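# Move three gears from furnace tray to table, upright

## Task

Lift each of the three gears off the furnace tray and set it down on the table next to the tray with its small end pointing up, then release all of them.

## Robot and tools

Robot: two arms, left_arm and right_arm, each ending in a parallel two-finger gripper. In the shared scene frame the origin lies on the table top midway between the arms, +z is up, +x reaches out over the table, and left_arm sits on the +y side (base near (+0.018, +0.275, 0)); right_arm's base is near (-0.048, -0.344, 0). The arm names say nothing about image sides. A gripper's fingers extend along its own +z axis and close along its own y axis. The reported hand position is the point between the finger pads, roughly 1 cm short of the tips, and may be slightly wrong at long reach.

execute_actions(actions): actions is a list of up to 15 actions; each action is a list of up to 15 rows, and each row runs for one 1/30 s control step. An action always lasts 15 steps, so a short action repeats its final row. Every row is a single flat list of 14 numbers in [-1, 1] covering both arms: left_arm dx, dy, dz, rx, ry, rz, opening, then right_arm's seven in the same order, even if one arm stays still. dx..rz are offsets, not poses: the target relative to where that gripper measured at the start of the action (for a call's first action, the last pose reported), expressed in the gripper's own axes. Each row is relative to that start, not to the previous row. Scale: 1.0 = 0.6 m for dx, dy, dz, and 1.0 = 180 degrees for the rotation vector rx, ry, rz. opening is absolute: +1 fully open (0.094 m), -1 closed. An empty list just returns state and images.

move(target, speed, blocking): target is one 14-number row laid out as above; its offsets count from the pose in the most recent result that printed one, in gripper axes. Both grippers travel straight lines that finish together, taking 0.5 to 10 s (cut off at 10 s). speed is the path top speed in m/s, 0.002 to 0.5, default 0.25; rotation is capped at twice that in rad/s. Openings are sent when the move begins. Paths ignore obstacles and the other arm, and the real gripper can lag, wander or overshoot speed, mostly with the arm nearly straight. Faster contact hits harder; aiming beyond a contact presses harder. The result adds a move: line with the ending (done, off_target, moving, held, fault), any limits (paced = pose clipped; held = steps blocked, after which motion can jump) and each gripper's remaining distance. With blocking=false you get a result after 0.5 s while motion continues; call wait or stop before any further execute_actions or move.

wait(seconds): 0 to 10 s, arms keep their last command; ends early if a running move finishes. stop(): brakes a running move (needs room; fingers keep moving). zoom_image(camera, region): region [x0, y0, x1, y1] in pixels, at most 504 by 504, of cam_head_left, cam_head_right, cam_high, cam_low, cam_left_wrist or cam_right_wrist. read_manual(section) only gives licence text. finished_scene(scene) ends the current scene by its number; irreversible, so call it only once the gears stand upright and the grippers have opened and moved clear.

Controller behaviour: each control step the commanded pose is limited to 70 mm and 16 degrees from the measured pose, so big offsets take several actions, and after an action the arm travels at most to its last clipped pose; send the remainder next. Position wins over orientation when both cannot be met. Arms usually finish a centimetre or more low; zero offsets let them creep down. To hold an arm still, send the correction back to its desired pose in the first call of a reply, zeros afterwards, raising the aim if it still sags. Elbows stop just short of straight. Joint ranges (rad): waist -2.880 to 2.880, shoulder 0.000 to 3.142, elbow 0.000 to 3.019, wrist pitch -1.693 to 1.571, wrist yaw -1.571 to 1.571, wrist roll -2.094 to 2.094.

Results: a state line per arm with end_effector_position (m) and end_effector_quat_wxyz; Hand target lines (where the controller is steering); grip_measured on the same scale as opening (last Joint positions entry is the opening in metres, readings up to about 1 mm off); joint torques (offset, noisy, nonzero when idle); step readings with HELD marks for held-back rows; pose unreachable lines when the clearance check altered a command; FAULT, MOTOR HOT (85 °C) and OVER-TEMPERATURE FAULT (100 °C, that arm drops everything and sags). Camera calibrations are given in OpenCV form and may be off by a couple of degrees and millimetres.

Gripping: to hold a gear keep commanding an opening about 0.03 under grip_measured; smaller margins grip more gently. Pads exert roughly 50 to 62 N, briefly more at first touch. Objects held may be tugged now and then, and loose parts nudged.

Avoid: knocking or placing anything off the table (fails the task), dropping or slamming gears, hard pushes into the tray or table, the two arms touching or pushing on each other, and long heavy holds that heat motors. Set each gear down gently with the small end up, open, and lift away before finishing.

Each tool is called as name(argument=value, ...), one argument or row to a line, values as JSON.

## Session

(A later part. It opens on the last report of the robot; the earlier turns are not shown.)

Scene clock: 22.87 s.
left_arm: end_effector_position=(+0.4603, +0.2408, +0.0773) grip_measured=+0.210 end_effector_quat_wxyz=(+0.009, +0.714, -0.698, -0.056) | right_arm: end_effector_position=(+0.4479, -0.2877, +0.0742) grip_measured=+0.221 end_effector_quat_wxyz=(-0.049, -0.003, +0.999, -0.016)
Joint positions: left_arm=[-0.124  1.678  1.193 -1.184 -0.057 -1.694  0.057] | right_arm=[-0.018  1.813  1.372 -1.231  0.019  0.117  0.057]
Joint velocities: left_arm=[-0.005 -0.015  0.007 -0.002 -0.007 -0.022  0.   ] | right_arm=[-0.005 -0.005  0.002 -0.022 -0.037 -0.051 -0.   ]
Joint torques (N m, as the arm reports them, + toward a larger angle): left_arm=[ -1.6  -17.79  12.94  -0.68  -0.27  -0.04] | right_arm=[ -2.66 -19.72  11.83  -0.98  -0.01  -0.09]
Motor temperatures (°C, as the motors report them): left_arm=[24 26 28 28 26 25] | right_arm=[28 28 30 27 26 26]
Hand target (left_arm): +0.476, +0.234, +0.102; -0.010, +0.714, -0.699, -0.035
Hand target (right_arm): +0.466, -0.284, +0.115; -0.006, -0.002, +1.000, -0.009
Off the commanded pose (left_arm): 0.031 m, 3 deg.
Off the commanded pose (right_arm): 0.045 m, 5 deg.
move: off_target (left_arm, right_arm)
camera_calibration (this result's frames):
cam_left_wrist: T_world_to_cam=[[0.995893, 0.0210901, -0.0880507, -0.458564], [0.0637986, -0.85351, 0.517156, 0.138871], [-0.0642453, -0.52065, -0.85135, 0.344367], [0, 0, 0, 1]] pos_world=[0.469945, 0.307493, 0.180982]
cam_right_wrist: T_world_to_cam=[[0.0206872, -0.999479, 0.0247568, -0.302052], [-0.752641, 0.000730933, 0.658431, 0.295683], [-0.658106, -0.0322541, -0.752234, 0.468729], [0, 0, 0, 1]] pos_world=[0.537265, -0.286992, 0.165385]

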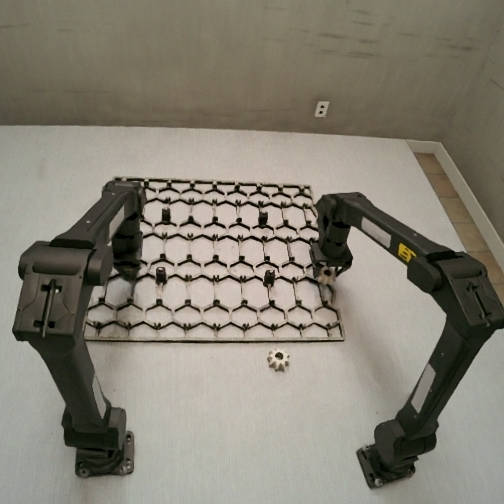

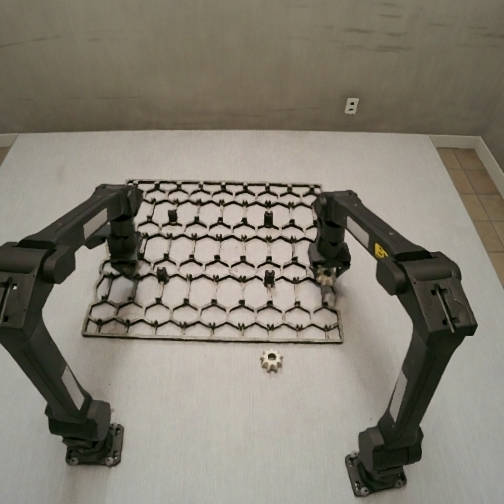

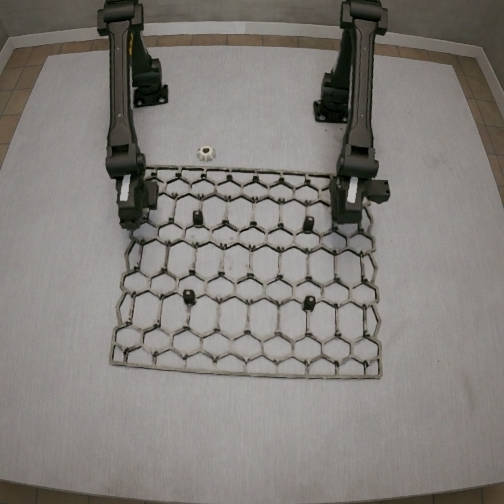

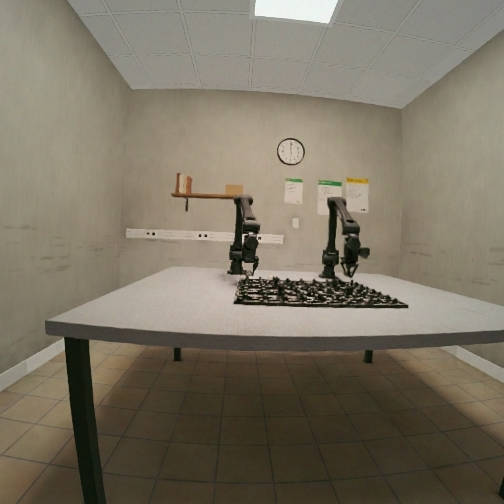

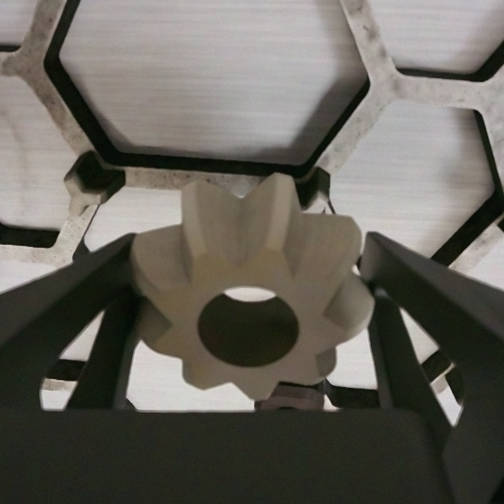

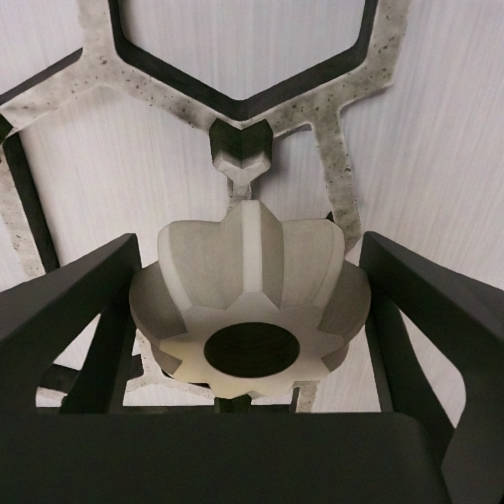

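move(
  target=[-0.28,0,-0.03,0,0,0,-1, -0.02,-0.25,-0.03,0,-0.03,0,-1],
  speed=0.2,
)

Scene clock: 24.37 s.
left_arm: end_effector_position=(+0.4462, +0.4036, +0.0893) grip_measured=+0.210 end_effector_quat_wxyz=(+0.026, +0.717, -0.693, -0.062) | right_arm: end_effector_position=(+0.4472, -0.4348, +0.0674) grip_measured=+0.221 end_effector_quat_wxyz=(-0.039, +0.001, +0.999, -0.013)
Joint positions: left_arm=[ 0.236  1.678  1.226 -1.228 -0.08  -1.348  0.057] | right_arm=[-0.306  1.813  1.354 -1.183  0.039 -0.163  0.057]
Joint velocities: left_arm=[-0.024 -0.005  0.012  0.007  0.081  0.007  0.   ] | right_arm=[ 0.005 -0.005  0.012  0.002 -0.066 -0.066  0.   ]
Joint torques (N m, as the arm reports them, + toward a larger angle): left_arm=[ -0.66 -16.89  13.34  -0.65  -0.26   0.13] | right_arm=[ -2.91 -19.27  10.23   0.01   0.03  -0.21]
Motor temperatures (°C, as the motors report them): left_arm=[24 26 28 28 26 25] | right_arm=[28 28 30 27 26 26]
Hand target (left_arm): +0.461, +0.407, +0.107; +0.009, +0.714, -0.698, -0.053
Hand target (right_arm): +0.461, -0.438, +0.095; -0.003, -0.003, +1.000, -0.019
Off the commanded pose (left_arm): 0.022 m, 2 deg.
Off the commanded pose (right_arm): 0.032 m, 4 deg.
move: off_target (left_arm, right_arm)
camera_calibration (this result's frames):
cam_left_wrist: T_world_to_cam=[[0.99211, 0.0333599, -0.120852, -0.447312], [0.0926335, -0.844609, 0.527309, 0.255222], [-0.0844819, -0.534344, -0.841035, 0.452105], [0, 0, 0, 1]] pos_world=[0.458335, 0.472064, 0.191597]
cam_right_wrist: T_world_to_cam=[[0.0127253, -0.999705, 0.0207002, -0.445245], [-0.766325, 0.00354803, 0.642444, 0.308146], [-0.642327, -0.0240383, -0.766053, 0.455801], [0, 0, 0, 1]] pos_world=[0.534579, -0.43525, 0.160418]

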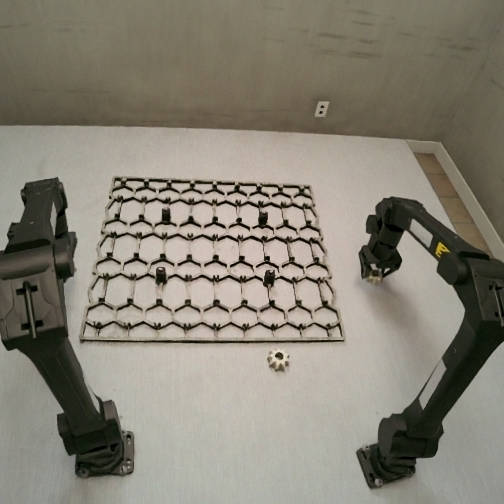

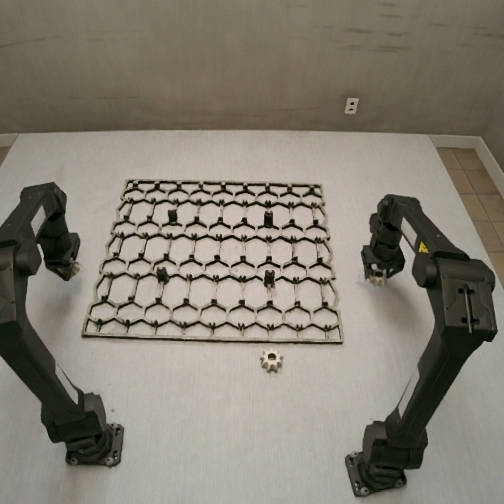

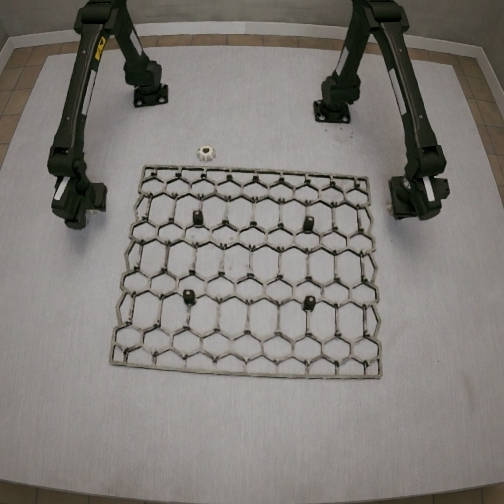

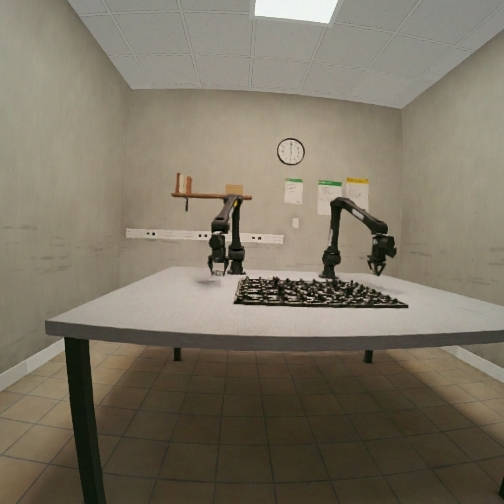

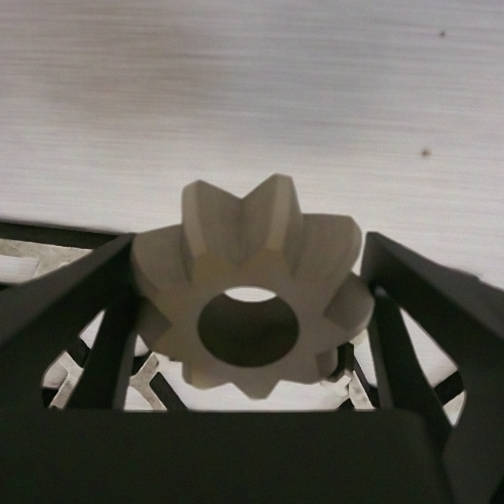

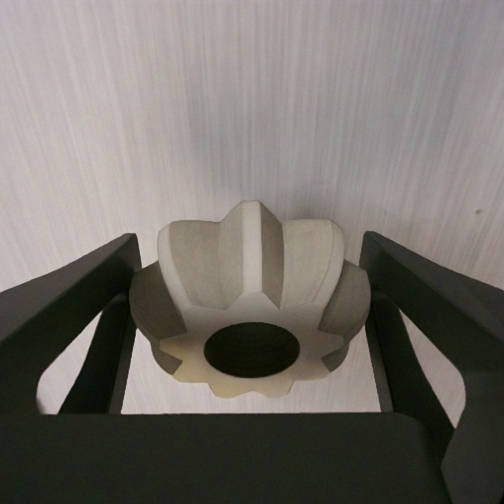

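move(
  target=[0,0,0.135,0,0,0,-1, 0,0,0.08,0,-0.02,0,-1],
  speed=0.1,
)

move(
  target=[0,0,0,0,0,0,0.6, 0,0,0,0,0,0,0.6],
)

move(
  target=[0,0,-0.15,0,0,0,0.6, 0,0,-0.15,0,0,0,0.6],
  speed=0.15,
)

Scene clock: 25.70 s.
left_arm: end_effector_position=(+0.4353, +0.4013, +0.0134) grip_measured=+0.210 end_effector_quat_wxyz=(+0.026, +0.716, -0.695, -0.062) | right_arm: end_effector_position=(+0.4433, -0.4330, +0.0226) grip_measured=+0.221 end_effector_quat_wxyz=(-0.010, +0.000, +1.000, -0.015)
Joint positions: left_arm=[ 0.237  1.759  1.104 -1.024 -0.08  -1.342  0.057] | right_arm=[-0.306  1.829  1.244 -1.     0.032 -0.166  0.057]
Joint velocities: left_arm=[-0.005 -0.015 -0.002  0.007  0.066 -0.007 -0.001] | right_arm=[-0.005 -0.005  0.002 -0.012  0.007 -0.051 -0.001]
Joint torques (N m, as the arm reports them, + toward a larger angle): left_arm=[  0.91 -14.53   8.47   0.36  -0.27   0.1 ] | right_arm=[ -3.73 -15.27   7.1    0.6   -0.01  -0.16]
Motor temperatures (°C, as the motors report them): left_arm=[24 26 28 28 26 25] | right_arm=[28 28 30 27 26 26]
Hand target (left_arm): +0.437, +0.409, +0.009; +0.026, +0.718, -0.693, -0.062
Hand target (right_arm): +0.444, -0.436, +0.019; -0.007, +0.001, +1.000, -0.013
Off the commanded pose (left_arm): 0.008 m, 0 deg.
Off the commanded pose (right_arm): 0.004 m, 0 deg.
move: done
camera_calibration (this result's frames):
cam_left_wrist: T_world_to_cam=[[0.992269, 0.0287893, -0.12072, -0.443774], [0.0887614, -0.844472, 0.528193, 0.295941], [-0.0867383, -0.534825, -0.840499, 0.38726], [0, 0, 0, 1]] pos_world=[0.447665, 0.469807, 0.115605]
cam_right_wrist: T_world_to_cam=[[0.0138092, -0.999616, 0.0240448, -0.442943], [-0.801982, 0.00328947, 0.597339, 0.350686], [-0.597188, -0.0275323, -0.801628, 0.398327], [0, 0, 0, 1]] pos_world=[0.525237, -0.432959, 0.120483]

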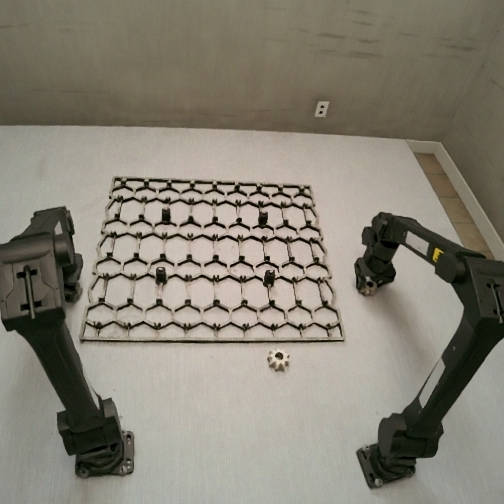

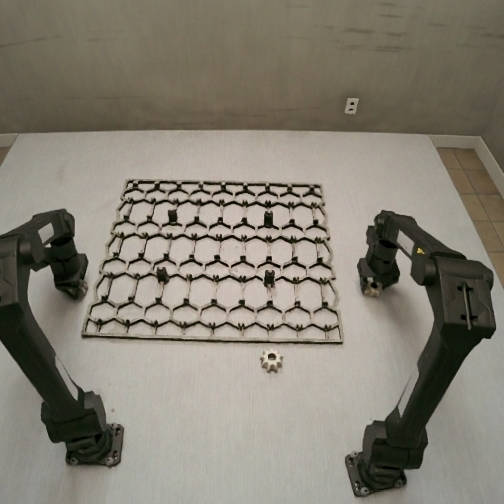

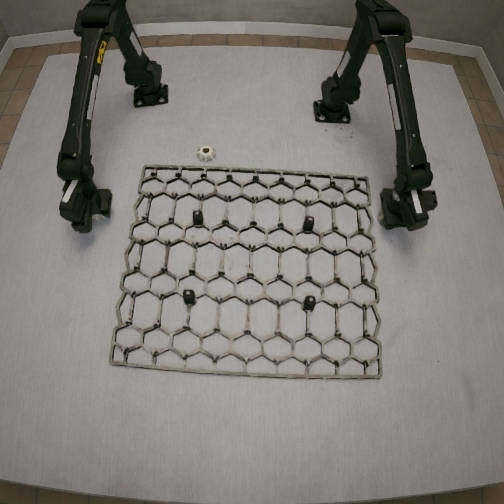

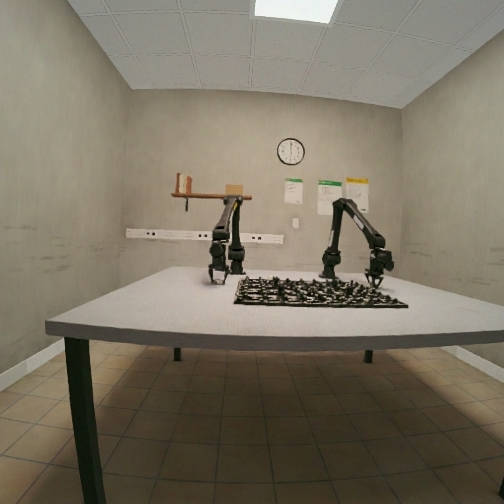

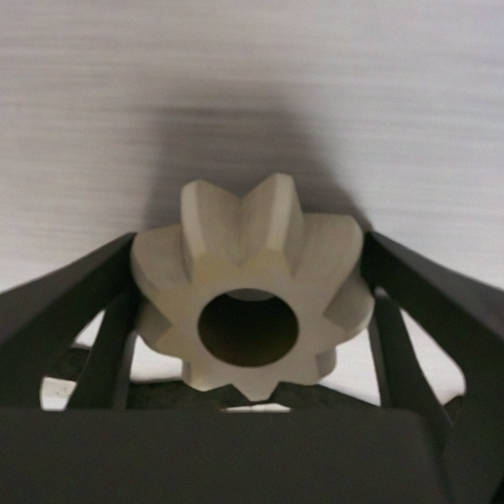

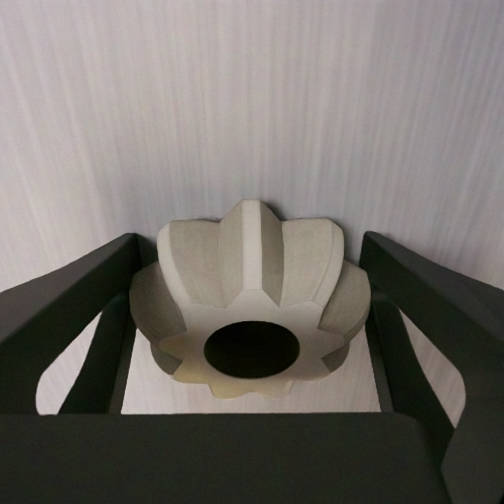

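Scene clock: 26.20 s.
left_arm: end_effector_position=(+0.4353, +0.4013, +0.0142) grip_measured=+0.598 end_effector_quat_wxyz=(+0.025, +0.716, -0.695, -0.062) | right_arm: end_effector_position=(+0.4433, -0.4330, +0.0226) grip_measured=+0.598 end_effector_quat_wxyz=(-0.010, +0.000, +1.000, -0.015)
Joint positions: left_arm=[ 0.237  1.757  1.104 -1.025 -0.08  -1.342  0.075] | right_arm=[-0.306  1.829  1.244 -1.     0.032 -0.166  0.075]
Joint velocities: left_arm=[-0.005  0.005 -0.017  0.007 -0.051 -0.11   0.   ] | right_arm=[-0.005  0.005  0.007  0.002  0.022 -0.007  0.001]
Joint torques (N m, as the arm reports them, + toward a larger angle): left_arm=[ -0.53 -15.59   7.93   0.02  -0.22   0.  ] | right_arm=[ -3.32 -15.01   7.48  -0.23  -0.01  -0.08]
Motor temperatures (°C, as the motors report them): left_arm=[24 26 28 28 26 25] | right_arm=[28 28 30 27 26 26]
Hand target (left_arm): +0.435, +0.401, +0.013; +0.026, +0.716, -0.695, -0.062
Hand target (right_arm): +0.443, -0.433, +0.023; -0.010, +0.000, +1.000, -0.015
Off the commanded pose (left_arm): 0.001 m, 0 deg.
Off the commanded pose (right_arm): 0.000 m, 0 deg.
move: done
camera_calibration (this result's frames):
cam_left_wrist: T_world_to_cam=[[0.992402, 0.028825, -0.119615, -0.443799], [0.0881777, -0.844629, 0.52804, 0.295838], [-0.0858093, -0.534575, -0.840753, 0.387448], [0, 0, 0, 1]] pos_world=[0.447588, 0.469786, 0.116449]
cam_right_wrist: T_world_to_cam=[[0.0138092, -0.999616, 0.0240448, -0.442943], [-0.801982, 0.00328947, 0.597339, 0.350686], [-0.597188, -0.0275323, -0.801628, 0.398327], [0, 0, 0, 1]] pos_world=[0.525237, -0.432959, 0.120483]

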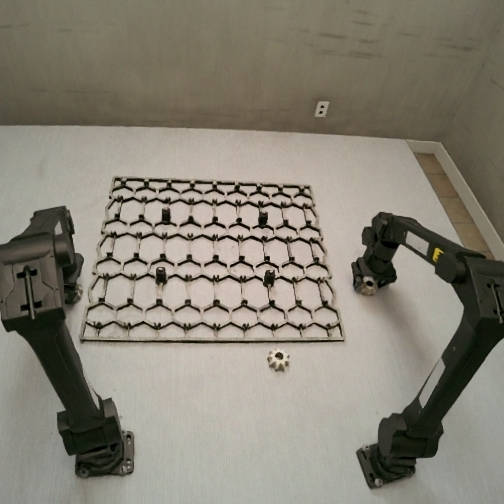

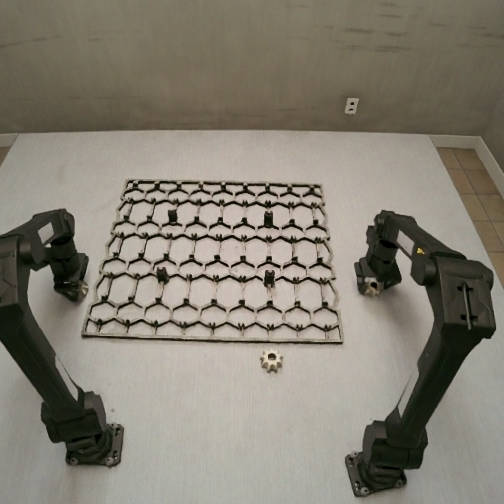

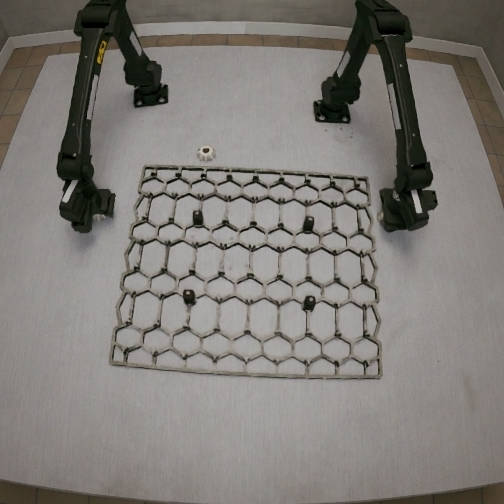

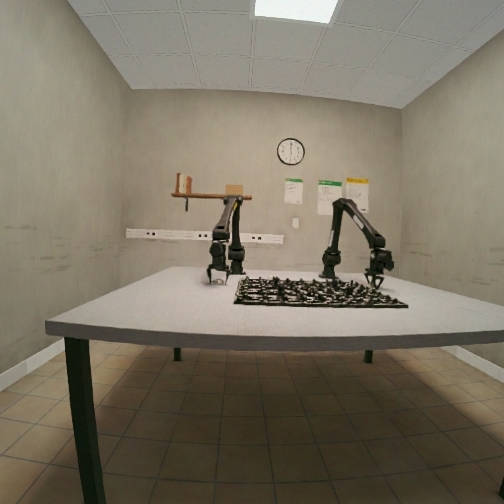

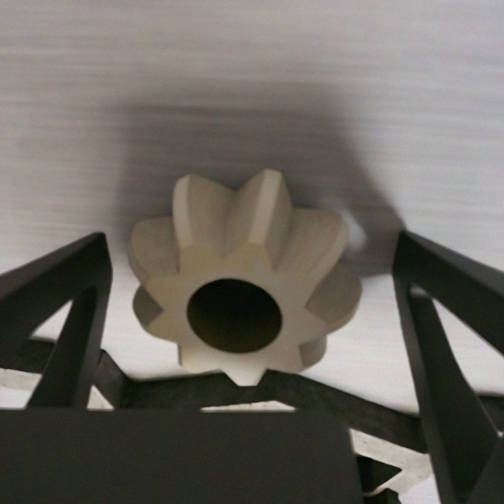

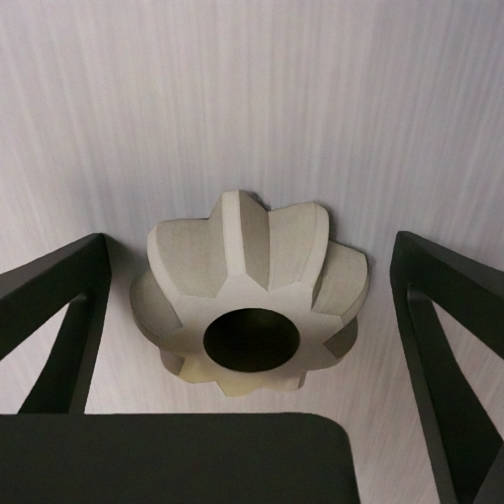

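Scene clock: 27.23 s.
left_arm: end_effector_position=(+0.4346, +0.3994, +0.0922) grip_measured=+0.598 end_effector_quat_wxyz=(+0.035, +0.716, -0.694, -0.068) | right_arm: end_effector_position=(+0.4266, -0.4302, +0.0881) grip_measured=+0.599 end_effector_quat_wxyz=(-0.038, -0.000, +0.999, -0.010)
Joint positions: left_arm=[ 0.233  1.659  1.208 -1.251 -0.08  -1.349  0.075] | right_arm=[-0.306  1.74   1.311 -1.213  0.032 -0.166  0.075]
Joint velocities: left_arm=[-0.015  0.015 -0.017 -0.002  0.007 -0.037 -0.001] | right_arm=[-0.005 -0.005  0.002  0.002 -0.081  0.037  0.001]
Joint torques (N m, as the arm reports them, + toward a larger angle): left_arm=[ -1.95 -15.94  11.65  -0.7   -0.18  -0.09] | right_arm=[ -2.44 -15.95  12.11  -0.78   0.03  -0.06]
Motor temperatures (°C, as the motors report them): left_arm=[24 26 28 28 26 25] | right_arm=[28 28 30 27 26 26]
Hand target (left_arm): +0.445, +0.396, +0.104; +0.025, +0.716, -0.695, -0.062
Hand target (right_arm): +0.444, -0.431, +0.113; -0.010, +0.000, +1.000, -0.014
Off the commanded pose (left_arm): 0.016 m, 1 deg.
Off the commanded pose (right_arm): 0.031 m, 3 deg.
move: off_target (left_arm, right_arm)
camera_calibration (this result's frames):
cam_left_wrist: T_world_to_cam=[[0.989354, 0.0314841, -0.142079, -0.431404], [0.102924, -0.841598, 0.530206, 0.245278], [-0.10288, -0.539185, -0.83588, 0.460778], [0, 0, 0, 1]] pos_world=[0.448971, 0.468453, 0.193813]
cam_right_wrist: T_world_to_cam=[[0.0148812, -0.999796, 0.0136894, -0.441101], [-0.766773, -0.00262369, 0.641913, 0.27667], [-0.641746, -0.0200491, -0.766655, 0.460043], [0, 0, 0, 1]] pos_world=[0.513937, -0.431062, 0.181135]

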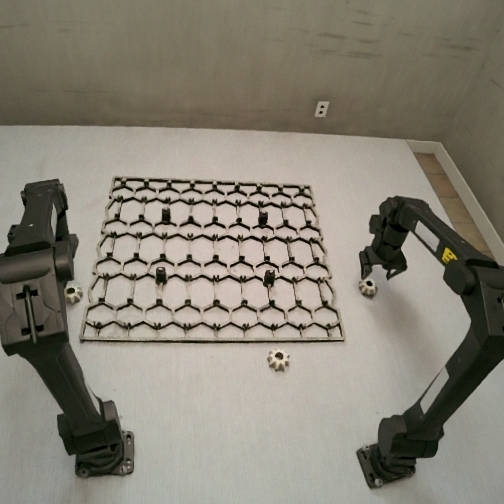

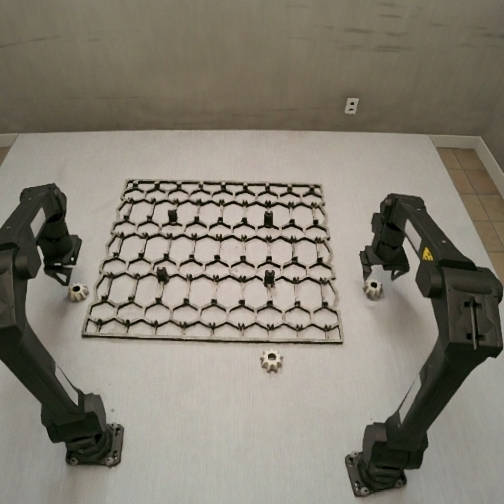

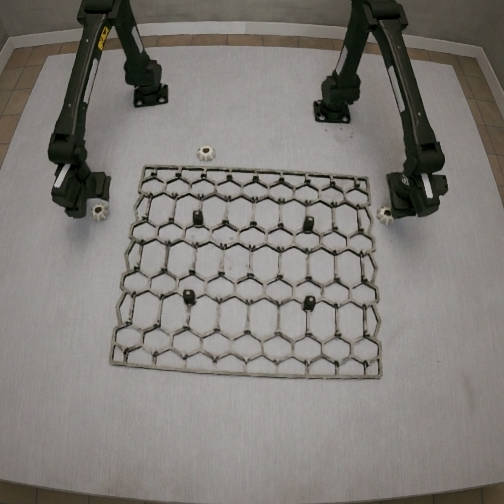

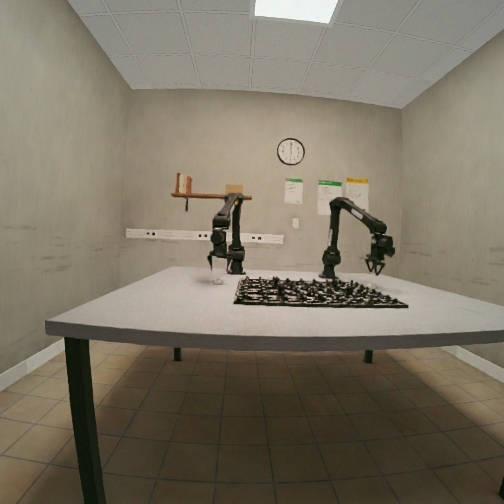

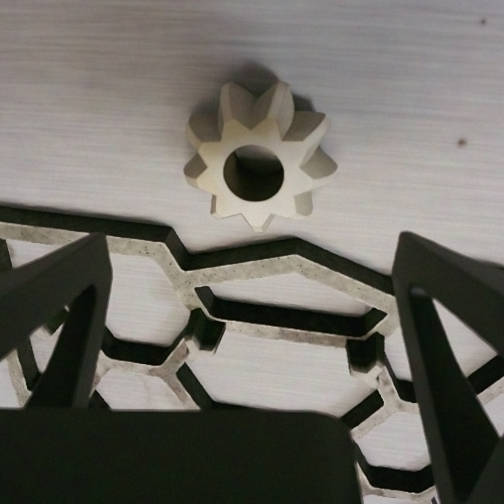

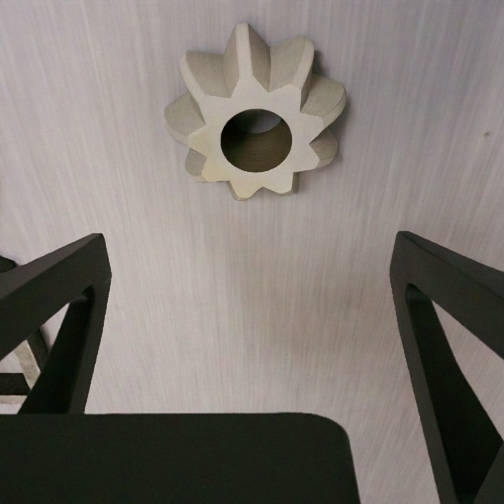

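finished_scene(
  scene=1,
)

The scene is finished: the task was done.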